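## Task

Find the yellow foam block lying on the floor beneath a desk and place it inside the tote near the door, fully within the tote with no part overhanging its rim. It must stay there without the robot holding it. The robot must not tip over or be left leaning.

## Robot and tools

ROBOT. A Hello Robot Stretch 3 with one arm. It has a two-wheeled base (0.33 m long, 0.34 m wide), a lift that slides up a mast, and a telescoping arm that reaches out to the robot's right side. The arm has no forward reach, so the gripper is moved forward by driving the base. The base turns in place about a point midway between the drive wheels, 0.05 m behind its front edge. With the arm pulled in and the wrist folded, the turning sweep has a radius of 0.28 m. An unfolded, level gripper sticks out past that circle. The base cannot move sideways.

FRAMES. Base frame: origin on the floor between the drive wheels, x forward, y left, z up. hand_pose is reported in this frame, at the point where the closed fingertips meet. With all wrist joints at zero, the hand frame's x points up, y points back along the arm toward the mast, and z points to the robot's rear. Odometry frame: the base frame where the scene started. base_odometry counts wheel turns only, so slip shows up as travel. Heading runs from -3.142 to 3.142, positive to the left.

execute_actions. Arguments: actions, a list holding one action or none (an empty list just reports state and images), and cameras, a list drawn from head_camera, nav_camera, wrist_camera, all. Leaving cameras out, null or ["all"] returns every camera; [] returns none. An action may contain:
- base: one command only, an offset from where the base last measured itself. {"translate_m": d} drives straight d metres, -1 to 1, positive forward. {"rotate_rad": d} turns in place, -3.2 to 3.2, positive counter-clockwise seen from above (left).
- joints: absolute targets by name, done within the tolerance shown. lift_m 0 to 1.1 (±0.004), arm height on the mast. arm_m 0 to 0.52 (±0.004), extension. wrist_yaw_rad -1.345 to 4.42 (±0.02): 0 points along the arm, positive swings toward the front, 3.0 folds over the base. wrist_pitch_rad -1.57 to 0.451 (±0.05): 0 level, negative tips the fingertips down. wrist_roll_rad -2.911 to 2.911 (±0.02): 0 puts the fingers side by side and level. gripper_m -0.089 to 0.179 (±0.004): larger is wider; the real fingertip gap is smaller than the value (by 0.007 nearly shut, 0.025 fully open; zero below 0.007). head_pan_rad -3.953 to 1.73 (±0.02): 0 forward, positive left, -1.57 looks along the arm. head_tilt_rad -1.53 to 0.419 (±0.02): 0 level, negative down.
- contact_limits: {"arm_m": n}, n being motor effort in percent (1 to 100) at which the arm motion halts with contact_stop; it also caps holding force until the next action. Lower is softer, but too low halts at once. The result shows the limit in use, the default and the maximum.
Motions in one action start together and may finish at different times. A joint or the base left out of an action may still push toward its earlier target without status saying so. Unknown keys or out-of-range values cause refusal and no motion. Each action lasts at most 15 s. If a result reports a stop, the remaining calls in that same reply are skipped.

wait: seconds, 0 to 10; nothing new is commanded and the same state and images come back. zoom_image: camera plus region [x0, y0, x1, y1] in image pixels from the top-left, at most 504 by 504, on that camera's latest full image. finished_scene: scene, the number of the scene being ended; it is irreversible, the result says whether the goal was met and gives the next task. Ending a reply without any tool call ends everything.

RESULT LINES. base_status and joint_status describe how the last accepted action ended: done (for the base this means wheels turned as commanded, slip included), off_target (stopped short, may still be pushing), contact_stop, time_out, torque_fault (the last three drop the target and hold in place unless slack or switched off). on_its_own covers what the call did not command; "held at" is the held target, not the actual position. motor_effort is percent of maximum, positive toward larger joint values, with the peak in brackets; readings carry fixed bias and noise. Positive wheel effort pushes forward. turned_by_wheels and turned_by_imu give turning since the last result. base_tilt is in degrees, forward and right positive, with a fixed error up to about 4. lidar_m: 12 distances in metres from the base origin, 30-degree sectors, the 1st straight ahead then counter-clockwise (4th left, 7th behind, 10th right); "-" means nothing seen. Its plane is 0.17 m above the floor, range 0.15 to 12 m; it misses clear objects, low objects, thin legs, and the robot's own parts hide some sectors (the 5th especially). wrist_depth_mm (45 to 1000) and head_depth_mm (280 to 4000, for the sideways head image) are 7x7 grids of median depth, read from the top-left.

CAMERAS. head_camera and nav_camera are on the head and move with pan and tilt; wrist_camera rides on the gripper.

SPEED. Full base speed (0.30 m/s, 1.9 rad/s) only when stowed: lift_m under 0.30, arm_m under 0.03, wrist_yaw_rad above 2.54. Otherwise 0.10 m/s and 0.63 rad/s.

GRIPPING. Command gripper_m below the object's width to grasp; lower squeezes harder, but a stall guard eases force, so heavy or slick items may slip (send a different value to squeeze again). Release by opening at least 0.02 beyond where contact began. Neither the reading nor done proves a grasp; check the cameras.

AVOID. Fold or unfold the wrist only with lift_m between 0.32 and 0.95, wrist_pitch_rad -0.4 and roll near 0; once folded, the lift may go down to 0.25. With wrist_yaw_rad below -0.4, keep pitch at -0.5 or lower. Arm and lift halt and go slack on firm contact; a slack lift can sink under load or be pushed up by closing fingers on a surface. Base, wrist and head have no contact stop. Wrist servos shut off for 10 s after prolonged strain. Pushing on something solid with the gripper above about 0.45 m, repeated pushes, driving while gripping something fixed, or snagging furniture (worst in reverse) can tip the robot: reverse the last move in small steps, free the gripper, and lower lift_m to about 0.2 if still leaning. Avoid drops, slams and hard pushes. Objects may occasionally get nudged by outside forces. The world keeps running while the reply is composed.

Each tool is called after "Emit:" by a JSON object that holds its "method" and its "body".

## Session

Emit:
{"method": "execute_actions", "body": {"actions": []}}

Scene clock: 0.00 s.
base_odometry: x=+0.000 y=+0.000 heading=+0.000 (m, m, rad; odometry frame)
turned_by_wheels: +0.000 (rad since the last result)
turned_by_imu: +0.000 (rad since the last result)
base_tilt: forward=-0.5 right=-0.3 (deg)
lidar_m: 0.66 0.65 0.71 1.09 2.00 1.35 1.09 1.08 1.18 1.75 1.73 0.81
head_depth_mm: 754 764 775 781 795 808 816 / 712 721 728 740 752 761 770 / 678 684 692 702 709 719 729 / 644 652 658 667 671 684 689 / 615 620 626 636 643 647 656 / 588 595 599 605 613 619 625 / 562 570 575 579 585 592 598
base_status: not commanded
joint_positions: lift_m=+0.517 arm_m=-0.003 wrist_yaw_rad=+2.888 wrist_pitch_rad=-0.358 wrist_roll_rad=-0.004 gripper_m=+0.037 head_pan_rad=-0.018 head_tilt_rad=+0.006
joint_status: not commanded
motor_effort: left_wheel=+0 right_wheel=-1 lift_m=+28 arm_m=+0 wrist_yaw_rad=+0 wrist_pitch_rad=+7 wrist_roll_rad=+0 gripper_m=+1 head_pan_rad=+1 head_tilt_rad=+3 (%)
hand_pose: x=+0.0368 y=+0.0817 z=+0.5430 quat_wxyz=(+0.213, +0.704, +0.038, +0.676) (m; base frame)
wrist_depth_mm: - - - 960 721 573 482 / - - - - 757 604 498 / - - - - 798 635 519 / - - - - 858 681 541 / - - - - 902 714 563 / 832 - - 824 825 721 594 / 688 675 697 719 697 694 629
pictures: head_camera (sideways: a quarter turn clockwise sets it upright), nav_camera (sideways: a quarter turn counterclockwise sets it upright), wrist_camera
Images, in order (width x height): head_camera 896x504, nav_camera 672x504, wrist_camera 644x364.

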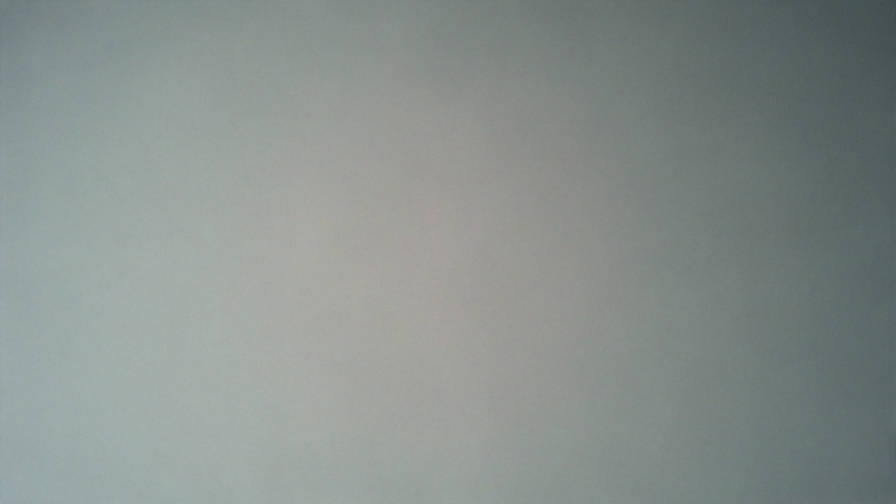

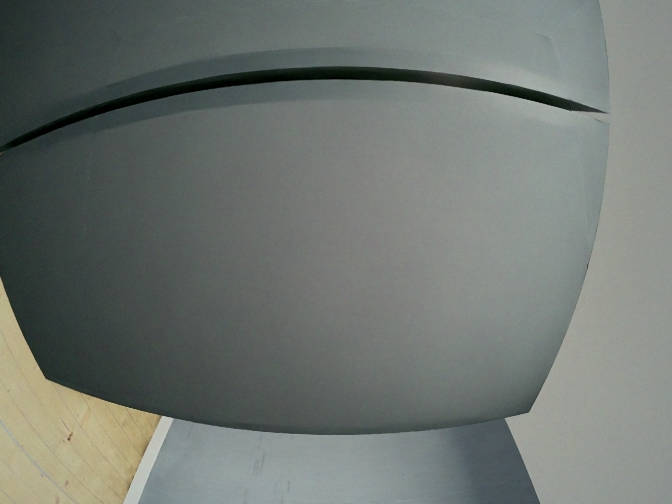

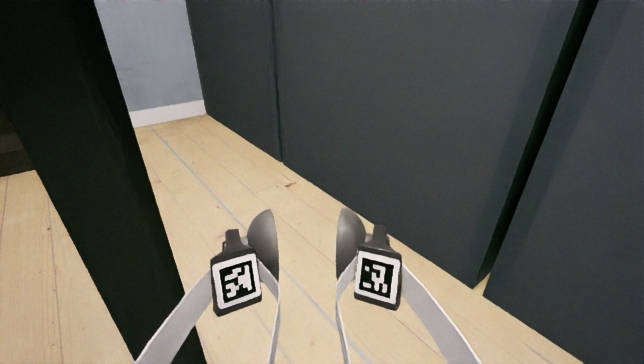

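Emit:
{"method": "execute_actions", "body": {"actions": [{"joints": {"head_pan_rad": -1.8, "head_tilt_rad": -0.6}}], "cameras": ["head_camera", "nav_camera"]}}

Emit:
{"method": "execute_actions", "body": {"actions": [{"joints": {"head_pan_rad": -3.2, "head_tilt_rad": -0.6}}], "cameras": ["head_camera", "nav_camera"]}}

Scene clock: 8.50 s.
base_odometry: x=+0.000 y=+0.000 heading=+0.000 (m, m, rad; odometry frame)
turned_by_wheels: +0.000 (rad since the last result)
turned_by_imu: +0.001 (rad since the last result)
base_tilt: forward=-0.5 right=-0.3 (deg)
lidar_m: 0.66 0.65 0.71 1.09 2.00 1.35 1.09 1.08 1.18 1.75 1.72 0.82
head_depth_mm: 1120 1211 1311 1428 1561 1409 1194 / 1252 1362 1492 1647 1676 1400 1193 / 1430 1562 1720 1942 1727 1401 1192 / 1634 1813 2050 2118 1714 1408 1179 / 1670 1877 2105 2169 1703 1391 1183 / 1572 1735 1937 2075 1699 1395 1178 / 1457 1607 1796 2004 1694 1392 1174
base_status: not commanded
joint_positions: lift_m=+0.517 arm_m=-0.003 wrist_yaw_rad=+2.888 wrist_pitch_rad=-0.358 wrist_roll_rad=-0.004 gripper_m=+0.037 head_pan_rad=-1.793 head_tilt_rad=-0.592
joint_status: all done
motor_effort: left_wheel=+0(0) right_wheel=-1(1) lift_m=+29(27) arm_m=+0(0) wrist_yaw_rad=+1(1) wrist_pitch_rad=+8(7) wrist_roll_rad=+0(0) gripper_m=+0(0) head_pan_rad=-4(47) head_tilt_rad=-5(41) (%)
hand_pose: x=+0.0368 y=+0.0817 z=+0.5430 quat_wxyz=(+0.213, +0.704, +0.038, +0.676) (m; base frame)
wrist_depth_mm: - - - 934 735 576 477 / - - - - 753 606 501 / - - - - 788 632 519 / - - - - 873 691 540 / - - - - 912 716 572 / 826 - - 810 831 748 582 / 693 670 698 698 704 716 623
pictures: head_camera (sideways: a quarter turn clockwise sets it upright), nav_camera (sideways: a quarter turn counterclockwise sets it upright)
Images, in order (width x height): head_camera 896x504, nav_camera 672x504.

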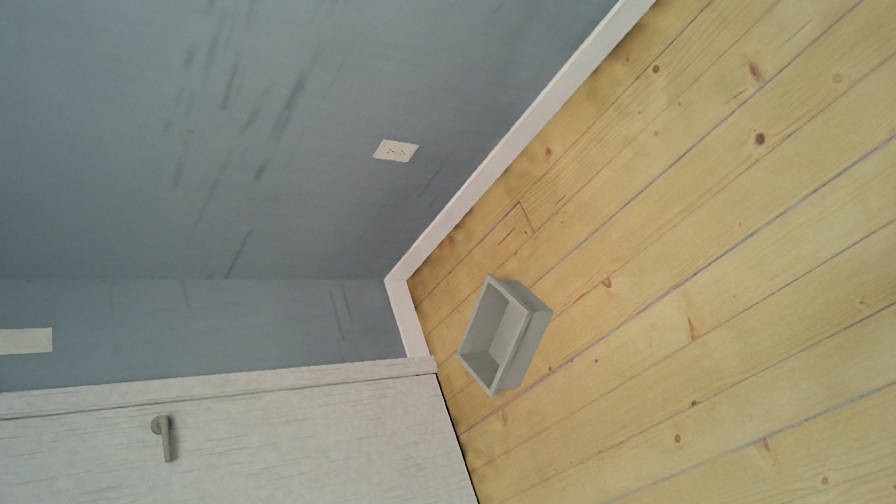

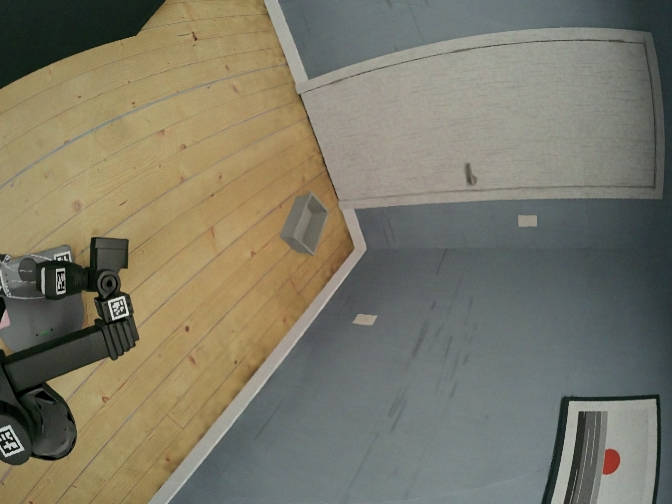

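Scene clock: 9.80 s.
base_odometry: x=+0.000 y=+0.000 heading=+0.000 (m, m, rad; odometry frame)
turned_by_wheels: +0.000 (rad since the last result)
turned_by_imu: +0.000 (rad since the last result)
base_tilt: forward=-0.5 right=-0.3 (deg)
lidar_m: 0.65 0.65 0.71 1.08 2.01 1.35 1.09 1.08 1.18 1.75 1.73 0.82
head_depth_mm: 1130 1289 1525 1819 1727 1414 1194 / 1074 1224 1422 1694 1735 1419 1215 / 1028 1167 1326 1560 1715 1412 1239 / 983 1096 1259 1460 1645 1401 1216 / 939 1052 1189 1370 1574 1394 1180 / 899 1000 1128 1293 1507 1395 1182 / 864 962 1072 1221 1414 1383 1166
base_status: not commanded
joint_positions: lift_m=+0.517 arm_m=-0.003 wrist_yaw_rad=+2.888 wrist_pitch_rad=-0.358 wrist_roll_rad=-0.004 gripper_m=+0.037 head_pan_rad=-3.193 head_tilt_rad=-0.592
joint_status: all done
motor_effort: left_wheel=+0(0) right_wheel=-1(1) lift_m=+28(28) arm_m=+0(0) wrist_yaw_rad=+1(2) wrist_pitch_rad=+7(7) wrist_roll_rad=+0(0) gripper_m=+0(0) head_pan_rad=-4(47) head_tilt_rad=-5(5) (%)
hand_pose: x=+0.0368 y=+0.0817 z=+0.5430 quat_wxyz=(+0.213, +0.704, +0.038, +0.676) (m; base frame)
wrist_depth_mm: - - - 959 729 582 479 / - - - - 748 607 494 / - - - - 810 642 512 / - - - - 858 673 538 / - - - - 901 728 564 / 819 - - 835 839 751 592 / 695 696 705 712 714 703 612
pictures: head_camera (sideways: a quarter turn clockwise sets it upright), nav_camera (sideways: a quarter turn counterclockwise sets it upright)
Images, in order (width x height): head_camera 896x504, nav_camera 672x504.

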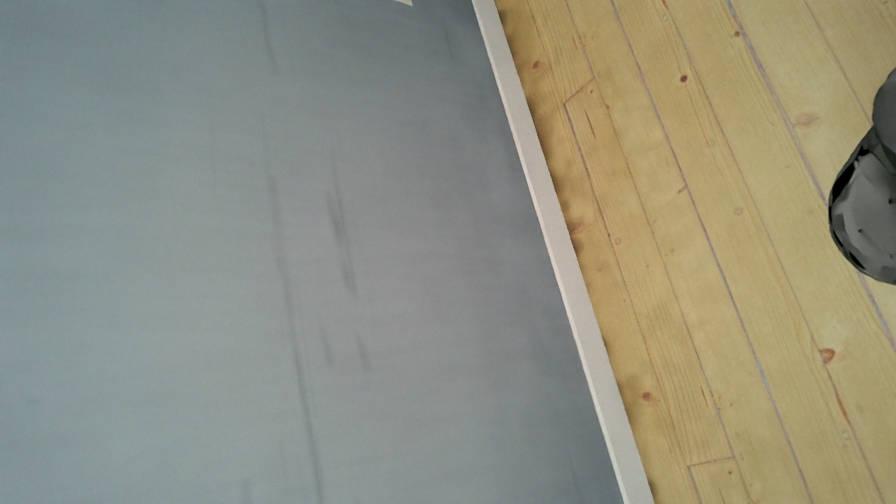

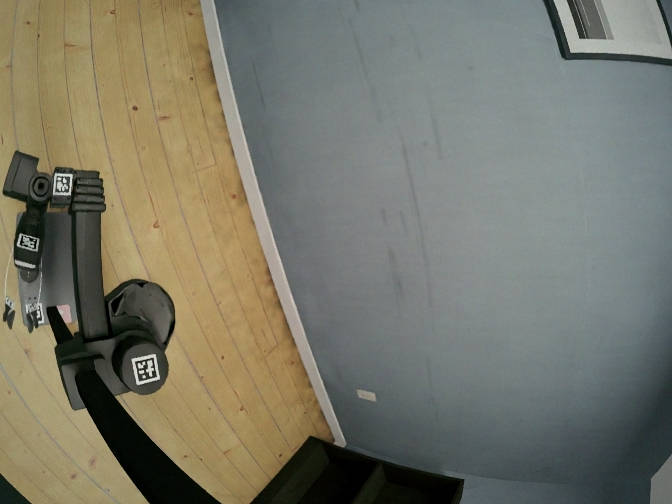

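Emit:
{"method": "execute_actions", "body": {"actions": [{"base": {"rotate_rad": -0.9}, "joints": {"lift_m": 0.26, "wrist_yaw_rad": 3.0, "wrist_pitch_rad": -0.4, "arm_m": 0.0, "head_pan_rad": 0.3, "head_tilt_rad": -0.6}}], "cameras": ["head_camera", "nav_camera"]}}

Scene clock: 46.57 s.
base_odometry: x=+0.000 y=+0.000 heading=-0.900 (m, m, rad; odometry frame)
turned_by_wheels: -0.900 (rad since the last result)
turned_by_imu: -0.886 (rad since the last result)
base_tilt: forward=-0.5 right=-0.2 (deg)
lidar_m: 1.72 0.74 0.65 0.65 0.77 1.38 1.68 1.23 1.08 1.08 1.27 1.73
head_depth_mm: 1474 1617 1796 1969 1744 1410 1193 / 1564 1726 1919 2086 1724 1414 1187 / 1677 1856 2071 2205 1722 1403 1187 / 1781 1985 2254 2188 1696 1398 1180 / 868 940 1054 1207 1366 1384 1178 / 734 809 895 999 1131 1285 1183 / 661 718 784 868 972 1090 1146
base_status: done
joint_positions: lift_m=+0.260 arm_m=+0.000 wrist_yaw_rad=+2.998 wrist_pitch_rad=-0.413 wrist_roll_rad=-0.004 gripper_m=+0.037 head_pan_rad=+0.293 head_tilt_rad=-0.593
joint_status: all done
motor_effort: left_wheel=+3(7) right_wheel=-5(9) lift_m=+21(25) arm_m=+3(0) wrist_yaw_rad=+2(2) wrist_pitch_rad=+6(7) wrist_roll_rad=+0(0) gripper_m=+1(1) head_pan_rad=+4(47) head_tilt_rad=-4(6) (%)
hand_pose: x=+0.0109 y=+0.0780 z=+0.2741 quat_wxyz=(+0.194, +0.699, +0.096, +0.681) (m; base frame)
wrist_depth_mm: 697 - 659 642 612 613 577 / 767 - 701 694 672 645 637 / 850 - 782 774 741 721 695 / 707 695 723 713 719 724 718 / 554 558 - 570 575 575 583 / 469 482 - - 474 475 476 / - - - - 402 403 414
pictures: head_camera (sideways: a quarter turn clockwise sets it upright), nav_camera (sideways: a quarter turn counterclockwise sets it upright)
Images, in order (width x height): head_camera 896x504, nav_camera 672x504.

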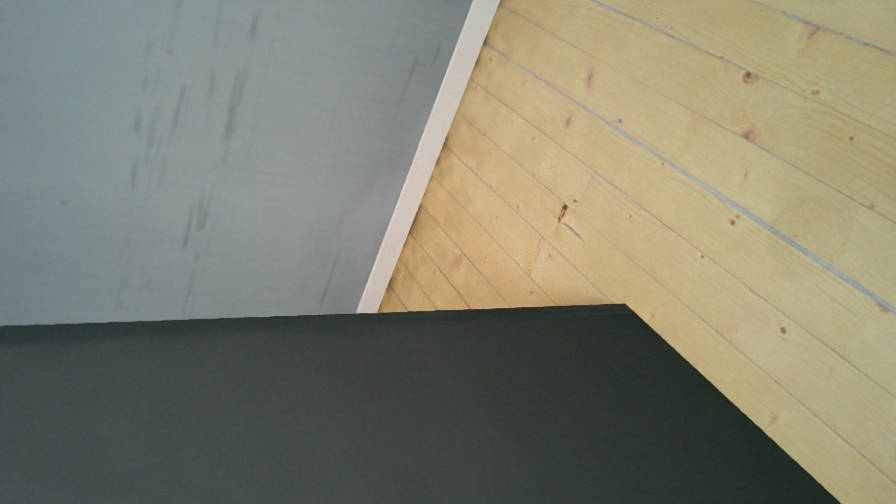

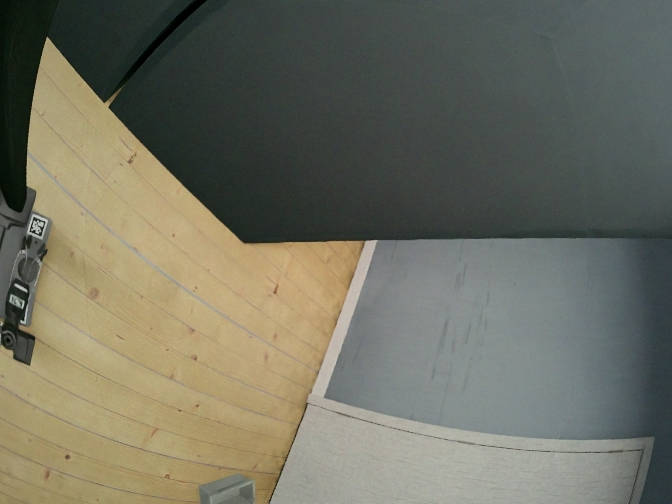

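Emit:
{"method": "execute_actions", "body": {"actions": [{"base": {"translate_m": 1.0}, "joints": {"head_pan_rad": 1.0, "head_tilt_rad": -0.5}}], "cameras": ["head_camera", "nav_camera"]}}

Scene clock: 55.73 s.
base_odometry: x=+0.622 y=-0.783 heading=-0.900 (m, m, rad; odometry frame)
turned_by_wheels: +0.000 (rad since the last result)
turned_by_imu: +0.005 (rad since the last result)
base_tilt: forward=-0.5 right=-0.3 (deg)
lidar_m: 0.80 0.94 1.72 0.40 0.43 0.77 2.60 1.55 1.37 1.37 0.89 0.78
head_depth_mm: 1200 1254 1304 1363 1428 1418 1238 / 1454 1505 1614 1704 1743 1496 1240 / 1841 1945 2102 2214 1871 1496 1241 / 2569 2771 3034 2490 1855 1480 1235 / 2916 3249 3453 2491 1858 1486 1226 / 2841 3089 3377 2454 1848 1486 1223 / 2805 2945 3286 2442 1844 1394 1033
base_status: done
joint_positions: lift_m=+0.260 arm_m=+0.000 wrist_yaw_rad=+2.999 wrist_pitch_rad=-0.414 wrist_roll_rad=-0.004 gripper_m=+0.037 head_pan_rad=+0.993 head_tilt_rad=-0.507
joint_status: all done
motor_effort: left_wheel=+3(11) right_wheel=-4(9) lift_m=+21(21) arm_m=+3(3) wrist_yaw_rad=+2(1) wrist_pitch_rad=+7(7) wrist_roll_rad=+0(0) gripper_m=+1(0) head_pan_rad=+3(46) head_tilt_rad=+3(18) (%)
hand_pose: x=+0.0108 y=+0.0780 z=+0.2740 quat_wxyz=(+0.194, +0.699, +0.096, +0.682) (m; base frame)
wrist_depth_mm: 409 - 401 - - - - / 445 - 437 - - - - / 495 - 472 917 960 988 914 / 557 543 533 711 727 742 730 / 567 565 - 561 564 578 575 / 473 484 - - 471 473 482 / - - - - 401 411 409
pictures: head_camera (sideways: a quarter turn clockwise sets it upright), nav_camera (sideways: a quarter turn counterclockwise sets it upright)
Images, in order (width x height): head_camera 896x504, nav_camera 672x504.

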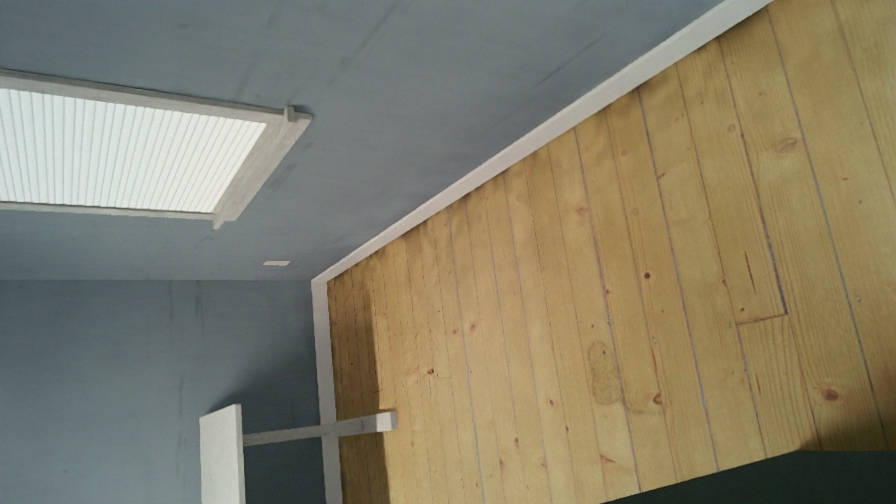

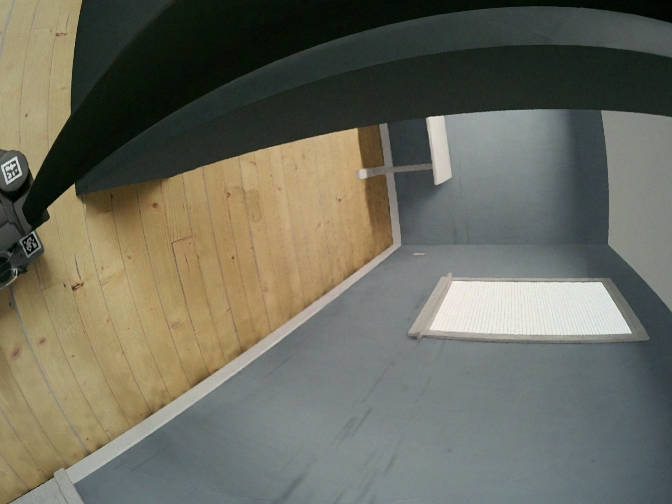

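Emit:
{"method": "execute_actions", "body": {"actions": [{"base": {"rotate_rad": 0.95}, "joints": {"head_pan_rad": 0.3, "head_tilt_rad": -0.9}}], "cameras": ["nav_camera"]}}

Scene clock: 70.23 s.
base_odometry: x=+0.622 y=-0.783 heading=+0.050 (m, m, rad; odometry frame)
turned_by_wheels: +0.950 (rad since the last result)
turned_by_imu: +0.935 (rad since the last result)
base_tilt: forward=-0.5 right=-0.3 (deg)
lidar_m: 1.44 0.40 0.40 0.65 2.87 1.65 1.37 1.37 0.94 0.78 0.80 0.89
head_depth_mm: 2249 2157 1904 1632 1397 1242 1105 / 2913 2325 1919 1619 1394 1230 1101 / 2914 2338 1914 1606 1397 1234 1102 / 2900 2311 1892 1617 1393 1229 1097 / 2880 2324 1888 1563 1368 1223 1105 / 2722 756 772 786 849 1158 1093 / 485 493 500 558 751 1153 1087
base_status: done
joint_positions: lift_m=+0.260 arm_m=+0.000 wrist_yaw_rad=+2.999 wrist_pitch_rad=-0.414 wrist_roll_rad=-0.004 gripper_m=+0.037 head_pan_rad=+0.307 head_tilt_rad=-0.889
joint_status: all done
motor_effort: left_wheel=-3(8) right_wheel=+3(9) lift_m=+20(21) arm_m=+3(2) wrist_yaw_rad=+1(2) wrist_pitch_rad=+7(7) wrist_roll_rad=+0(0) gripper_m=+1(1) head_pan_rad=-4(46) head_tilt_rad=-7(37) (%)
hand_pose: x=+0.0108 y=+0.0780 z=+0.2740 quat_wxyz=(+0.194, +0.699, +0.096, +0.682) (m; base frame)
wrist_depth_mm: - - - 701 478 360 377 / - - - 767 501 384 440 / 926 - 973 840 533 421 545 / 712 694 712 726 579 474 655 / 554 567 - 570 555 536 581 / 459 482 - - 471 480 486 / - - - - 409 404 408
pictures: nav_camera (sideways: a quarter turn counterclockwise sets it upright)
Images, in order (width x height): nav_camera 672x504.

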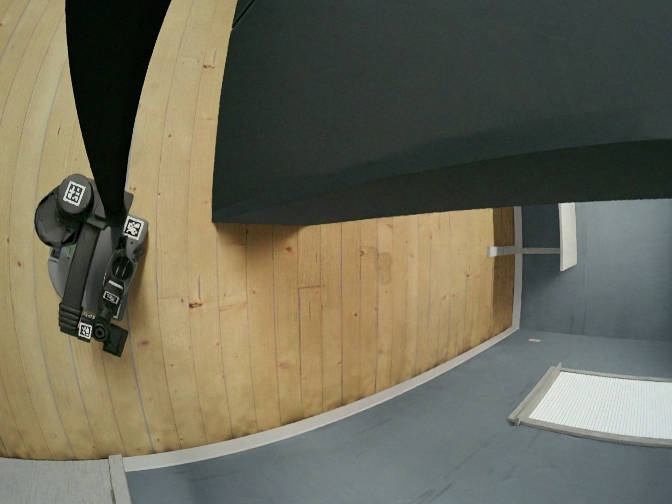

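Emit:
{"method": "execute_actions", "body": {"actions": [{"base": {"translate_m": 1.0}, "joints": {"head_pan_rad": 1.0, "head_tilt_rad": -0.5}}], "cameras": ["head_camera", "nav_camera"]}}

Scene clock: 83.13 s.
base_odometry: x=+1.621 y=-0.733 heading=+0.050 (m, m, rad; odometry frame)
turned_by_wheels: +0.000 (rad since the last result)
turned_by_imu: +0.004 (rad since the last result)
base_tilt: forward=-0.5 right=-0.3 (deg)
lidar_m: 0.87 2.02 2.52 3.12 0.50 0.53 2.31 1.09 0.58 0.48 0.48 0.54
head_depth_mm: 2134 2311 2206 2554 1895 1508 1248 / 2291 2439 2674 2527 1881 1489 1230 / 2479 2661 2939 2532 1879 1492 1230 / 2667 2857 3117 2521 1860 1489 1234 / 2895 3247 3535 2512 1866 1491 1231 / 3226 3637 3776 2471 1849 1469 1226 / 3265 3503 3641 2454 1833 1478 1220
base_status: done
joint_positions: lift_m=+0.260 arm_m=+0.000 wrist_yaw_rad=+2.999 wrist_pitch_rad=-0.414 wrist_roll_rad=-0.004 gripper_m=+0.037 head_pan_rad=+0.993 head_tilt_rad=-0.507
joint_status: all done
motor_effort: left_wheel=-3(8) right_wheel=+2(10) lift_m=+21(21) arm_m=+2(3) wrist_yaw_rad=+2(3) wrist_pitch_rad=+7(7) wrist_roll_rad=+0(0) gripper_m=+1(1) head_pan_rad=+4(46) head_tilt_rad=+3(34) (%)
hand_pose: x=+0.0108 y=+0.0780 z=+0.2740 quat_wxyz=(+0.194, +0.699, +0.096, +0.682) (m; base frame)
wrist_depth_mm: 984 - - - - - - / 408 - - - - - - / 426 - 935 967 965 982 965 / 454 597 712 716 726 724 732 / 490 533 - 560 576 580 582 / 466 484 - - 469 477 479 / - - - - 403 404 407
pictures: head_camera (sideways: a quarter turn clockwise sets it upright), nav_camera (sideways: a quarter turn counterclockwise sets it upright)
Images, in order (width x height): head_camera 896x504, nav_camera 672x504.

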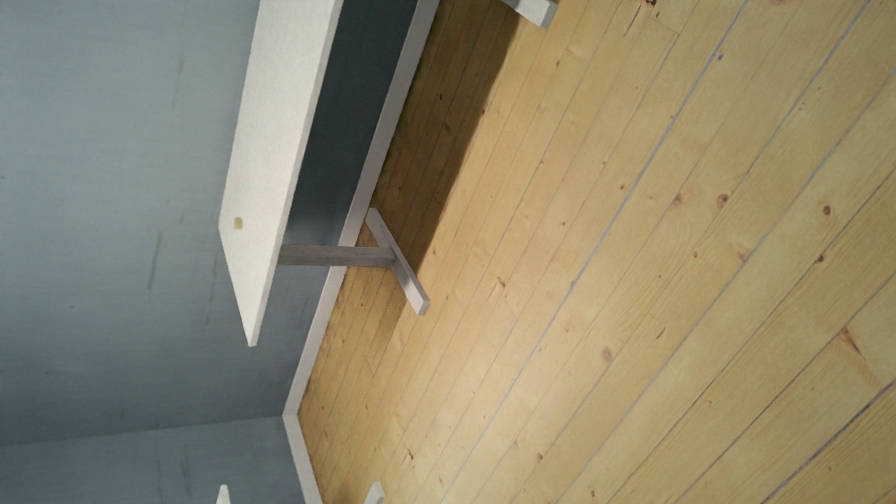

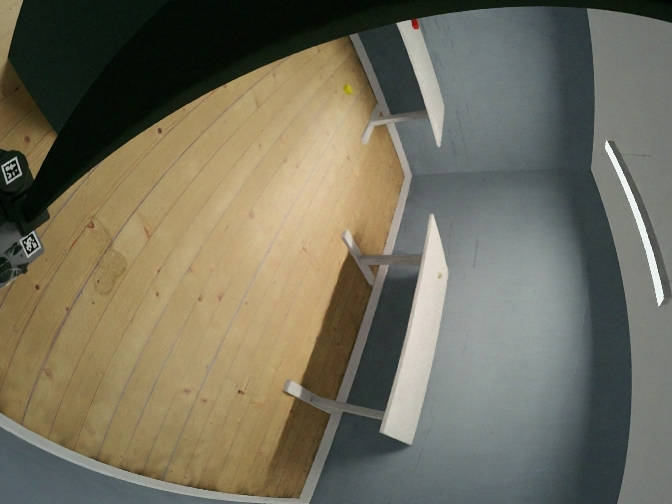

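Emit:
{"method": "execute_actions", "body": {"actions": [{"base": {"rotate_rad": 1.46}, "joints": {"head_pan_rad": 0.0, "head_tilt_rad": -0.5}}], "cameras": ["head_camera"]}}

Emit:
{"method": "execute_actions", "body": {"actions": [{"base": {"translate_m": 1.0}, "joints": {"head_pan_rad": 0.1, "head_tilt_rad": -0.6}}], "cameras": ["head_camera", "nav_camera"]}}

Scene clock: 107.73 s.
base_odometry: x=+1.621 y=-0.733 heading=+1.510 (m, m, rad; odometry frame)
turned_by_wheels: +1.460 (rad since the last result)
turned_by_imu: +1.437 (rad since the last result)
base_tilt: forward=-0.5 right=-0.2 (deg)
lidar_m: 3.10 0.49 0.51 0.74 1.40 0.63 0.49 0.48 0.51 0.74 2.02 2.52
head_depth_mm: 3070 3225 3327 2474 1864 1500 1236 / 3381 3691 3759 2530 1880 1494 1241 / 3189 3527 3756 2483 1881 1488 1233 / 3078 3293 3564 2530 1866 1494 1235 / 2985 3174 3495 2472 1853 1476 1236 / 2795 2936 3322 2469 1851 1479 1223 / 2695 2870 3146 2449 1842 1454 1225
base_status: done
joint_positions: lift_m=+0.260 arm_m=+0.000 wrist_yaw_rad=+2.999 wrist_pitch_rad=-0.414 wrist_roll_rad=-0.004 gripper_m=+0.037 head_pan_rad=+0.007 head_tilt_rad=-0.506
joint_status: all done
motor_effort: left_wheel=-3(9) right_wheel=+3(13) lift_m=+21(20) arm_m=+3(2) wrist_yaw_rad=+2(1) wrist_pitch_rad=+7(7) wrist_roll_rad=+0(0) gripper_m=+1(1) head_pan_rad=-4(46) head_tilt_rad=+4(4) (%)
hand_pose: x=+0.0108 y=+0.0780 z=+0.2740 quat_wxyz=(+0.194, +0.699, +0.096, +0.682) (m; base frame)
wrist_depth_mm: - - - - 575 441 958 / - - - - 602 473 - / 914 - 952 919 660 510 850 / 703 709 696 724 670 577 709 / 565 557 - 568 576 575 583 / 465 481 - - 475 478 474 / - - - - 400 404 409
pictures: head_camera (sideways: a quarter turn clockwise sets it upright)
Images, in order (width x height): head_camera 896x504.

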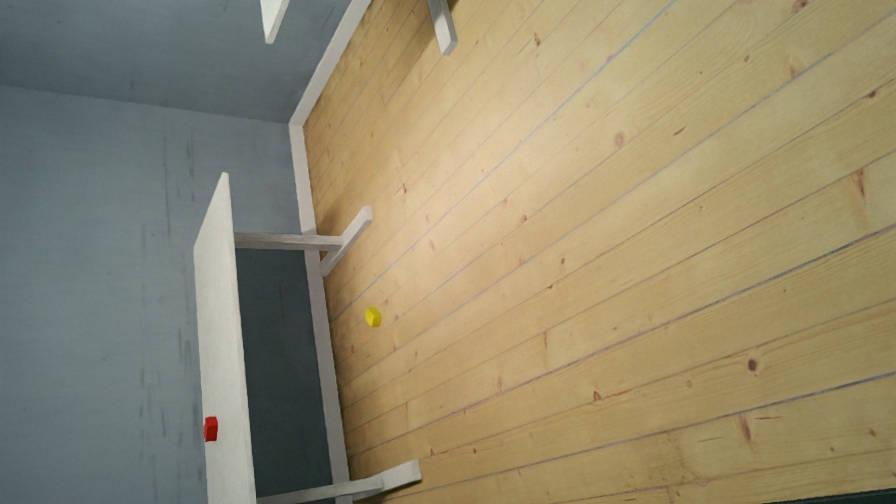

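Scene clock: 112.73 s.
base_odometry: x=+1.682 y=+0.265 heading=+1.510 (m, m, rad; odometry frame)
turned_by_wheels: +0.000 (rad since the last result)
turned_by_imu: +0.004 (rad since the last result)
base_tilt: forward=-0.5 right=-0.3 (deg)
lidar_m: 2.14 1.91 0.73 0.71 1.01 0.67 1.40 1.38 1.46 1.65 2.01 1.68
head_depth_mm: 2380 2725 2982 2245 1738 1418 1195 / 2293 2536 2922 2208 1717 1423 1190 / 2197 2228 2732 2186 1719 1413 1188 / 2134 2196 2692 2204 1706 1399 1183 / 2081 2175 2597 2173 1695 1393 1186 / 1991 2123 2531 2166 1704 1391 1181 / 1947 2065 2423 2168 1691 1390 1169
base_status: done
joint_positions: lift_m=+0.260 arm_m=+0.000 wrist_yaw_rad=+2.999 wrist_pitch_rad=-0.414 wrist_roll_rad=-0.004 gripper_m=+0.037 head_pan_rad=+0.093 head_tilt_rad=-0.593
joint_status: all done
motor_effort: left_wheel=-3(8) right_wheel=+3(10) lift_m=+21(20) arm_m=+2(2) wrist_yaw_rad=+1(1) wrist_pitch_rad=+7(7) wrist_roll_rad=+0(0) gripper_m=+1(0) head_pan_rad=+3(18) head_tilt_rad=-4(17) (%)
hand_pose: x=+0.0107 y=+0.0780 z=+0.2740 quat_wxyz=(+0.194, +0.699, +0.096, +0.682) (m; base frame)
wrist_depth_mm: 731 - 964 752 - - - / 763 - - 820 - - - / 768 - 762 808 934 996 964 / 558 573 685 707 728 711 722 / 519 564 - 563 572 575 582 / 460 491 - - 474 475 480 / - - - - 407 404 409
pictures: head_camera (sideways: a quarter turn clockwise sets it upright), nav_camera (sideways: a quarter turn counterclockwise sets it upright)
Images, in order (width x height): head_camera 896x504, nav_camera 672x504.

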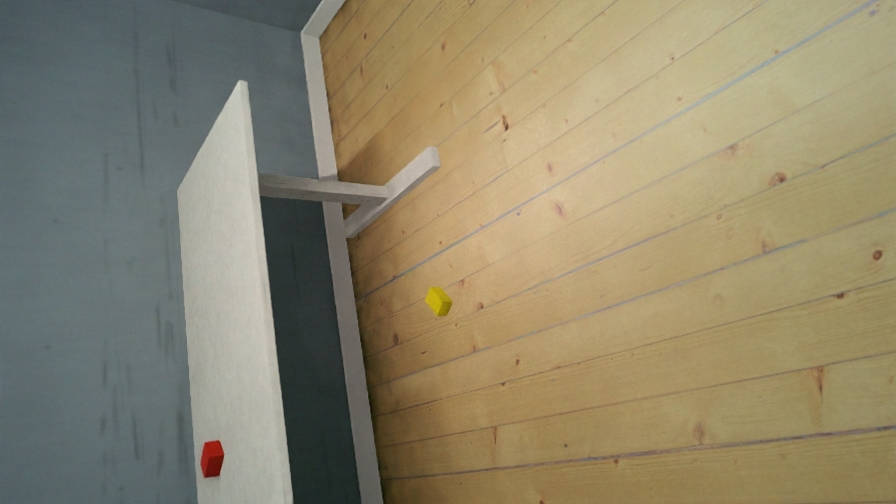

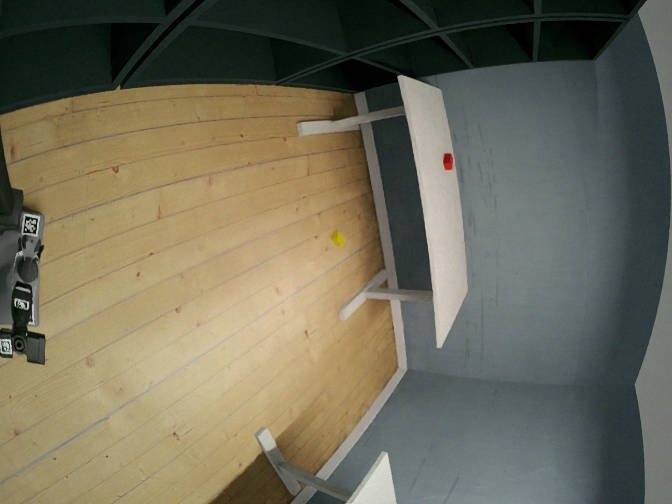

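Emit:
{"method": "zoom_image", "body": {"camera": "head_camera", "region": [390, 260, 490, 340]}}

Region (390, 260, 490, 340) of head_camera's 896x504 image, scaled by 5.040, with more detail than that image has; it fills the top 403 rows of this view, and the rest is white.

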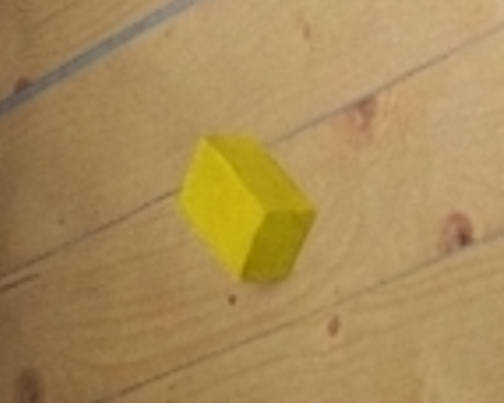

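Emit:
{"method": "execute_actions", "body": {"actions": [{"base": {"rotate_rad": 0.19}, "joints": {"head_pan_rad": 0.0, "head_tilt_rad": -0.9}}], "cameras": []}}

Emit:
{"method": "execute_actions", "body": {"actions": [{"base": {"translate_m": 1.0}}], "cameras": ["head_camera", "nav_camera"]}}

Scene clock: 184.93 s.
base_odometry: x=+1.682 y=+0.265 heading=+1.700 (m, m, rad; odometry frame)
turned_by_wheels: +0.190 (rad since the last result)
turned_by_imu: +0.187 (rad since the last result)
base_tilt: forward=-0.5 right=-0.3 (deg)
lidar_m: 2.13 1.49 0.72 0.92 0.76 0.67 1.38 1.38 1.60 1.66 1.68 2.34
head_depth_mm: 2386 2407 1928 1632 1407 1238 1105 / 2023 2234 1926 1607 1397 1237 1098 / 2287 2319 1905 1610 1394 1238 1094 / 2246 2322 1909 1615 1391 1235 1100 / 2178 2317 1886 1592 1394 1225 1097 / 2111 2289 1874 1601 1382 1216 1090 / 1451 2233 1887 1587 1376 1217 1084
base_status: done
joint_positions: lift_m=+0.260 arm_m=+0.000 wrist_yaw_rad=+2.999 wrist_pitch_rad=-0.414 wrist_roll_rad=-0.004 gripper_m=+0.037 head_pan_rad=+0.007 head_tilt_rad=-0.889
joint_status: all done
motor_effort: left_wheel=-3(9) right_wheel=+3(10) lift_m=+20(21) arm_m=+3(2) wrist_yaw_rad=+1(1) wrist_pitch_rad=+7(7) wrist_roll_rad=+0(0) gripper_m=+0(1) head_pan_rad=-3(17) head_tilt_rad=-7(33) (%)
hand_pose: x=+0.0107 y=+0.0780 z=+0.2740 quat_wxyz=(+0.194, +0.699, +0.096, +0.682) (m; base frame)
wrist_depth_mm: 766 - 932 967 714 - - / 827 - 965 - 797 - - / 735 - 773 789 847 954 978 / 571 594 669 709 711 734 716 / 545 563 - 567 570 572 570 / 467 484 - - 471 473 477 / - - - - 404 401 410
pictures: none
No camera images: the call's "cameras" was empty. Leave "cameras" out to get every camera's image.

Scene clock: 189.93 s.
base_odometry: x=+1.553 y=+1.257 heading=+1.699 (m, m, rad; odometry frame)
turned_by_wheels: +0.000 (rad since the last result)
turned_by_imu: +0.004 (rad since the last result)
base_tilt: forward=-0.5 right=-0.3 (deg)
lidar_m: 1.41 1.05 0.92 0.91 0.90 0.93 2.34 2.33 1.98 1.31 1.76 1.18
head_depth_mm: 1307 1024 910 1616 1399 1237 1109 / 1272 1022 905 1604 1407 1233 1101 / 1263 1015 876 1612 1394 1230 1093 / 1249 1009 849 1607 1393 1226 1095 / 1210 1002 844 1593 1388 1219 1093 / 1190 1001 817 1587 1380 1211 1091 / 1177 987 815 1561 1382 1214 1090
base_status: done
joint_positions: lift_m=+0.260 arm_m=+0.000 wrist_yaw_rad=+2.999 wrist_pitch_rad=-0.414 wrist_roll_rad=-0.004 gripper_m=+0.037 head_pan_rad=+0.007 head_tilt_rad=-0.890
joint_status: not commanded
motor_effort: left_wheel=-3(8) right_wheel=+3(10) lift_m=+21(21) arm_m=+2(2) wrist_yaw_rad=+1(2) wrist_pitch_rad=+7(7) wrist_roll_rad=+0(0) gripper_m=+0(0) head_pan_rad=-3(4) head_tilt_rad=-7(7) (%)
hand_pose: x=+0.0107 y=+0.0780 z=+0.2739 quat_wxyz=(+0.194, +0.699, +0.096, +0.682) (m; base frame)
wrist_depth_mm: 938 - - 960 - - - / 983 - - - - - - / 745 - 897 965 960 905 992 / 701 709 714 712 724 723 735 / 557 566 - 569 576 577 573 / 466 486 - - 481 476 470 / - - - - 407 407 405
pictures: head_camera (sideways: a quarter turn clockwise sets it upright), nav_camera (sideways: a quarter turn counterclockwise sets it upright)
Images, in order (width x height): head_camera 896x504, nav_camera 672x504.

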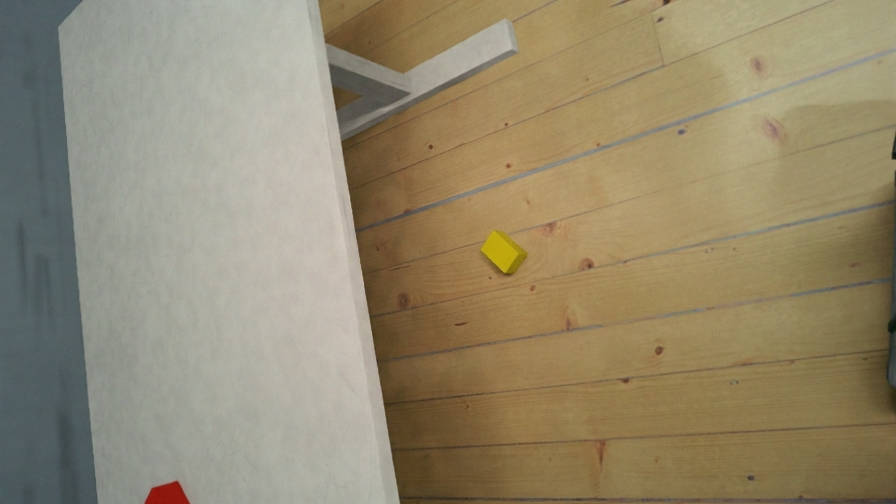

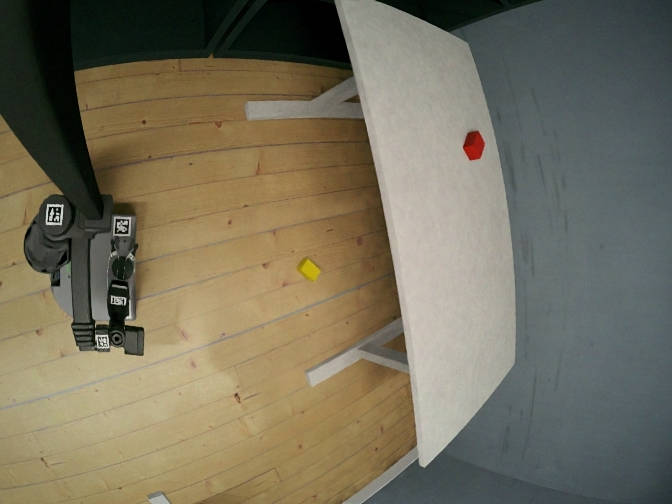

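Emit:
{"method": "execute_actions", "body": {"actions": [{"base": {"translate_m": 0.22}, "joints": {"lift_m": 0.295, "head_pan_rad": -1.57, "head_tilt_rad": -1.0}}], "cameras": []}}

Emit:
{"method": "execute_actions", "body": {"actions": [{"base": {"rotate_rad": 1.63}, "joints": {"lift_m": 0.34, "wrist_yaw_rad": 0.0, "gripper_m": 0.15}}]}}

Scene clock: 226.67 s.
base_odometry: x=+1.525 y=+1.475 heading=+1.699 (m, m, rad; odometry frame)
turned_by_wheels: +0.000 (rad since the last result)
turned_by_imu: +0.001 (rad since the last result)
base_tilt: forward=-0.5 right=-0.3 (deg)
lidar_m: 1.20 1.20 0.91 0.89 1.22 1.06 1.77 2.55 1.96 1.31 1.70 0.98
head_depth_mm: 1059 2008 1740 1523 1345 1208 1097 / 1057 1972 1730 1505 1338 1203 1114 / 1075 1864 1690 1496 1337 1236 - / 1660 1910 1712 1492 1335 1245 - / 1607 1883 1700 1498 1331 1198 1082 / 1576 1839 1700 1490 1324 1192 1081 / 1546 1830 1697 1477 1319 1187 1080
base_status: done
joint_positions: lift_m=+0.295 arm_m=+0.000 wrist_yaw_rad=+2.999 wrist_pitch_rad=-0.414 wrist_roll_rad=-0.004 gripper_m=+0.037 head_pan_rad=-1.563 head_tilt_rad=-0.988
joint_status: all done
motor_effort: left_wheel=-3(7) right_wheel=+3(10) lift_m=+35(37) arm_m=+3(3) wrist_yaw_rad=+1(2) wrist_pitch_rad=+7(7) wrist_roll_rad=+0(0) gripper_m=+0(1) head_pan_rad=-4(45) head_tilt_rad=-7(22) (%)
hand_pose: x=+0.0107 y=+0.0779 z=+0.3082 quat_wxyz=(+0.194, +0.699, +0.096, +0.682) (m; base frame)
wrist_depth_mm: 963 - - - - - 965 / - - - - - - - / 841 - 948 - 955 - 982 / 738 777 772 786 777 787 780 / 605 609 - 624 619 632 629 / 514 511 - 525 526 515 525 / 447 - - - 443 445 444
pictures: none
No camera images: the call's "cameras" was empty. Leave "cameras" out to get every camera's image.

Scene clock: 230.07 s.
base_odometry: x=+1.525 y=+1.475 heading=-2.954 (m, m, rad; odometry frame)
turned_by_wheels: +1.630 (rad since the last result)
turned_by_imu: +1.606 (rad since the last result)
base_tilt: forward=-0.5 right=-0.3 (deg)
lidar_m: 0.88 1.12 1.06 2.54 2.55 1.91 1.31 1.71 0.97 1.20 1.21 0.91
head_depth_mm: 1057 880 754 1462 1349 1208 1098 / 1046 875 748 1457 1346 1212 1108 / 1048 869 743 1448 1348 1243 - / 1042 866 742 1422 1347 - - / 1031 861 737 1421 1330 1201 1085 / 1020 858 736 682 1338 1189 1084 / 1002 851 732 669 1321 1189 1087
base_status: done
joint_positions: lift_m=+0.340 arm_m=+0.000 wrist_yaw_rad=+0.002 wrist_pitch_rad=-0.414 wrist_roll_rad=-0.004 gripper_m=+0.150 head_pan_rad=-1.563 head_tilt_rad=-0.988
joint_status: all done
motor_effort: left_wheel=-3(8) right_wheel=+2(11) lift_m=+35(38) arm_m=+3(2) wrist_yaw_rad=-1(1) wrist_pitch_rad=+7(7) wrist_roll_rad=+0(0) gripper_m=+1(91) head_pan_rad=-4(3) head_tilt_rad=-7(8) (%)
hand_pose: x=-0.0212 y=-0.3696 z=+0.3532 quat_wxyz=(+0.694, +0.146, -0.690, -0.145) (m; base frame)
wrist_depth_mm: 747 779 846 893 926 - - / 817 878 910 976 - 696 - / 872 945 - - - 783 - / 828 857 860 858 862 788 881 / 671 708 678 677 701 692 699 / 565 561 555 545 566 - 555 / 471 484 485 492 487 490 493
pictures: head_camera (sideways: a quarter turn clockwise sets it upright), nav_camera (sideways: a quarter turn counterclockwise sets it upright), wrist_camera
Images, in order (width x height): head_camera 896x504, nav_camera 672x504, wrist_camera 644x364.

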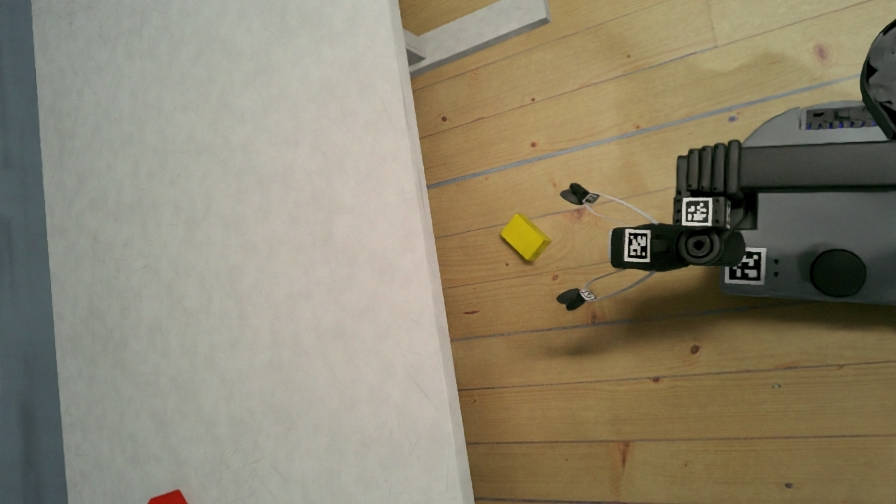

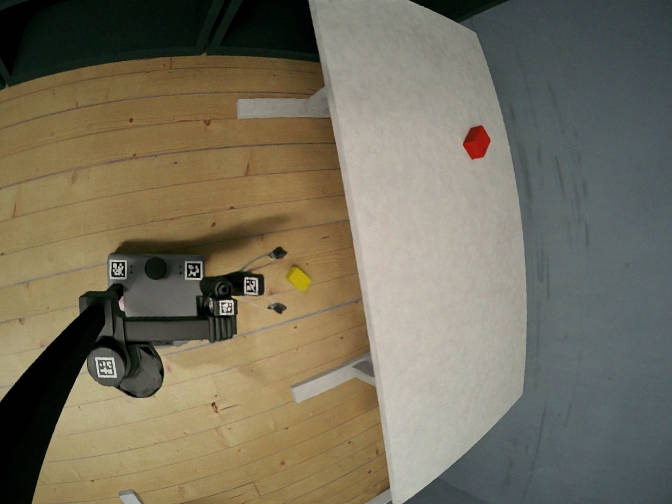

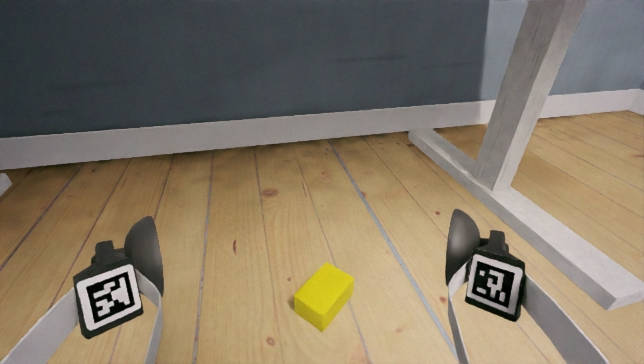

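Emit:
{"method": "execute_actions", "body": {"actions": [{"joints": {"lift_m": 0.25, "arm_m": 0.40, "wrist_pitch_rad": -1.45, "wrist_yaw_rad": -0.6}}], "cameras": ["head_camera", "wrist_camera"]}}

Scene clock: 264.67 s.
base_odometry: x=+1.525 y=+1.475 heading=-2.954 (m, m, rad; odometry frame)
turned_by_wheels: +0.000 (rad since the last result)
turned_by_imu: +0.001 (rad since the last result)
base_tilt: forward=-0.5 right=-0.2 (deg)
lidar_m: 0.88 1.13 1.06 2.55 2.55 1.90 1.31 1.71 0.98 1.20 1.20 0.91
head_depth_mm: 1057 875 752 1461 1345 1213 1104 / 1047 874 750 1453 1334 1205 1107 / 1046 868 744 1422 1337 1227 - / 1036 860 743 685 1332 1229 - / 1028 861 737 1416 1335 1196 1089 / 1019 853 736 682 1324 1192 1086 / 1003 852 732 668 1319 1190 1080
base_status: not commanded
joint_positions: lift_m=+0.277 arm_m=+0.400 wrist_yaw_rad=-0.599 wrist_pitch_rad=-1.445 wrist_roll_rad=-0.008 gripper_m=+0.150 head_pan_rad=-1.563 head_tilt_rad=-0.988
joint_status: lift_m contact_stop (moved -0.062 of -0.090); the others done
on_its_own: lift_m is slack since a contact_stop, until your next command for it (your +0.250 is given up)
motor_effort: left_wheel=-3(2) right_wheel=+2(3) lift_m=+28(33) arm_m=+3(1) wrist_yaw_rad=+0(5) wrist_pitch_rad=-3(26) wrist_roll_rad=+2(12) gripper_m=+1(10) head_pan_rad=-4(4) head_tilt_rad=-7(7) (%)
hand_pose: x=-0.0262 y=-0.5513 z=+0.1588 quat_wxyz=(+0.371, +0.293, -0.643, -0.603) (m; base frame)
wrist_depth_mm: 301 306 312 315 321 326 333 / 303 306 312 316 325 329 333 / 304 308 315 314 325 330 337 / 307 312 319 276 325 333 338 / 309 315 319 327 329 337 341 / 315 319 320 329 334 - 348 / 317 322 324 329 335 340 348
pictures: head_camera (sideways: a quarter turn clockwise sets it upright), wrist_camera
ARM HIT: the arm struck its own base hard.
Images, in order (width x height): head_camera 896x504, wrist_camera 644x364.

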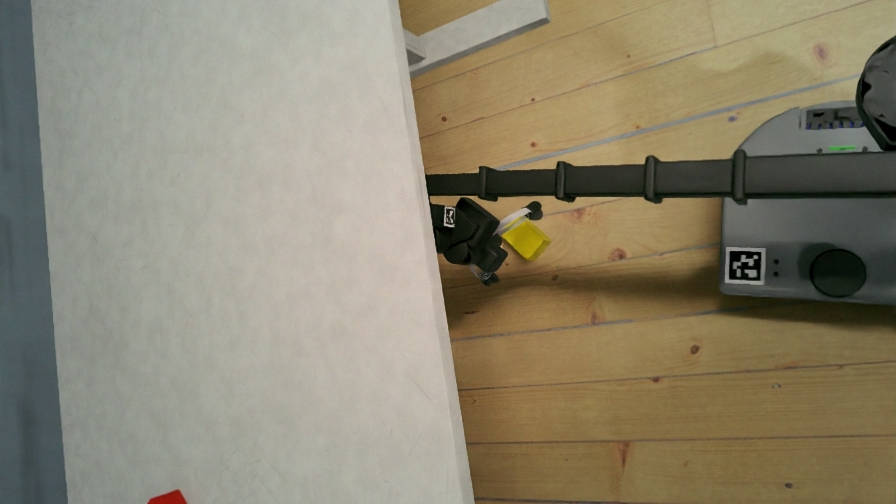

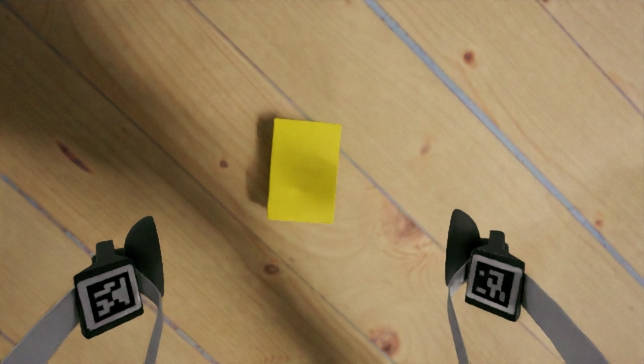

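Emit:
{"method": "execute_actions", "body": {"actions": [{"joints": {"lift_m": 0.17, "wrist_pitch_rad": -1.28}}], "cameras": ["head_camera", "wrist_camera"]}}

Scene clock: 294.80 s.
base_odometry: x=+1.525 y=+1.475 heading=-2.954 (m, m, rad; odometry frame)
turned_by_wheels: +0.000 (rad since the last result)
turned_by_imu: +0.001 (rad since the last result)
base_tilt: forward=-0.5 right=-0.2 (deg)
lidar_m: 0.88 1.13 1.06 2.54 2.56 1.91 1.31 1.71 0.97 1.20 1.21 0.91
head_depth_mm: 1056 877 751 1458 1346 1205 1098 / 1049 874 748 1453 1334 1210 1113 / 1046 871 746 1451 1341 1217 - / 1035 864 740 685 1336 1223 - / 1031 860 741 1409 1336 1196 1089 / 1024 859 735 681 1330 1195 1087 / 1002 853 733 668 1316 1196 1082
base_status: not commanded
joint_positions: lift_m=+0.170 arm_m=+0.400 wrist_yaw_rad=-0.599 wrist_pitch_rad=-1.287 wrist_roll_rad=-0.008 gripper_m=+0.150 head_pan_rad=-1.563 head_tilt_rad=-0.988
joint_status: all done
motor_effort: left_wheel=-3(2) right_wheel=+2(2) lift_m=+20(26) arm_m=+3(3) wrist_yaw_rad=+0(0) wrist_pitch_rad=+4(4) wrist_roll_rad=+2(1) gripper_m=+1(1) head_pan_rad=-4(3) head_tilt_rad=-7(7) (%)
hand_pose: x=-0.0490 y=-0.5846 z=+0.0563 quat_wxyz=(+0.418, +0.241, -0.664, -0.572) (m; base frame)
wrist_depth_mm: 226 227 234 237 241 247 250 / 222 226 229 234 238 240 244 / 219 221 226 228 233 235 238 / 213 217 221 178 228 231 234 / 209 213 215 175 221 227 230 / 208 210 212 172 219 - 226 / - 205 210 210 215 219 220
pictures: head_camera (sideways: a quarter turn clockwise sets it upright), wrist_camera
Images, in order (width x height): head_camera 896x504, wrist_camera 644x364.

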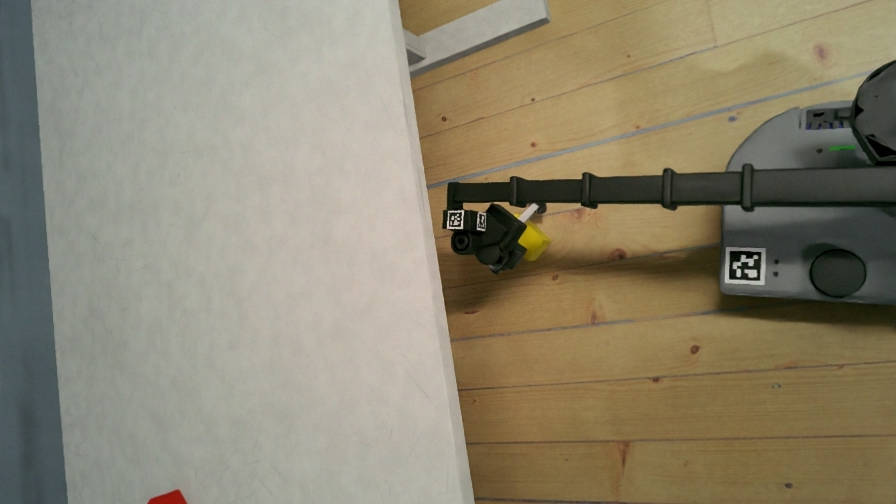

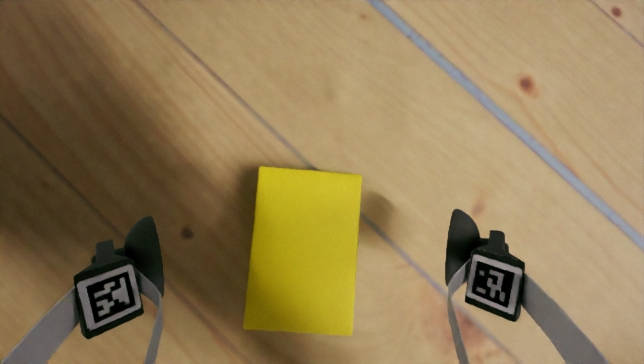

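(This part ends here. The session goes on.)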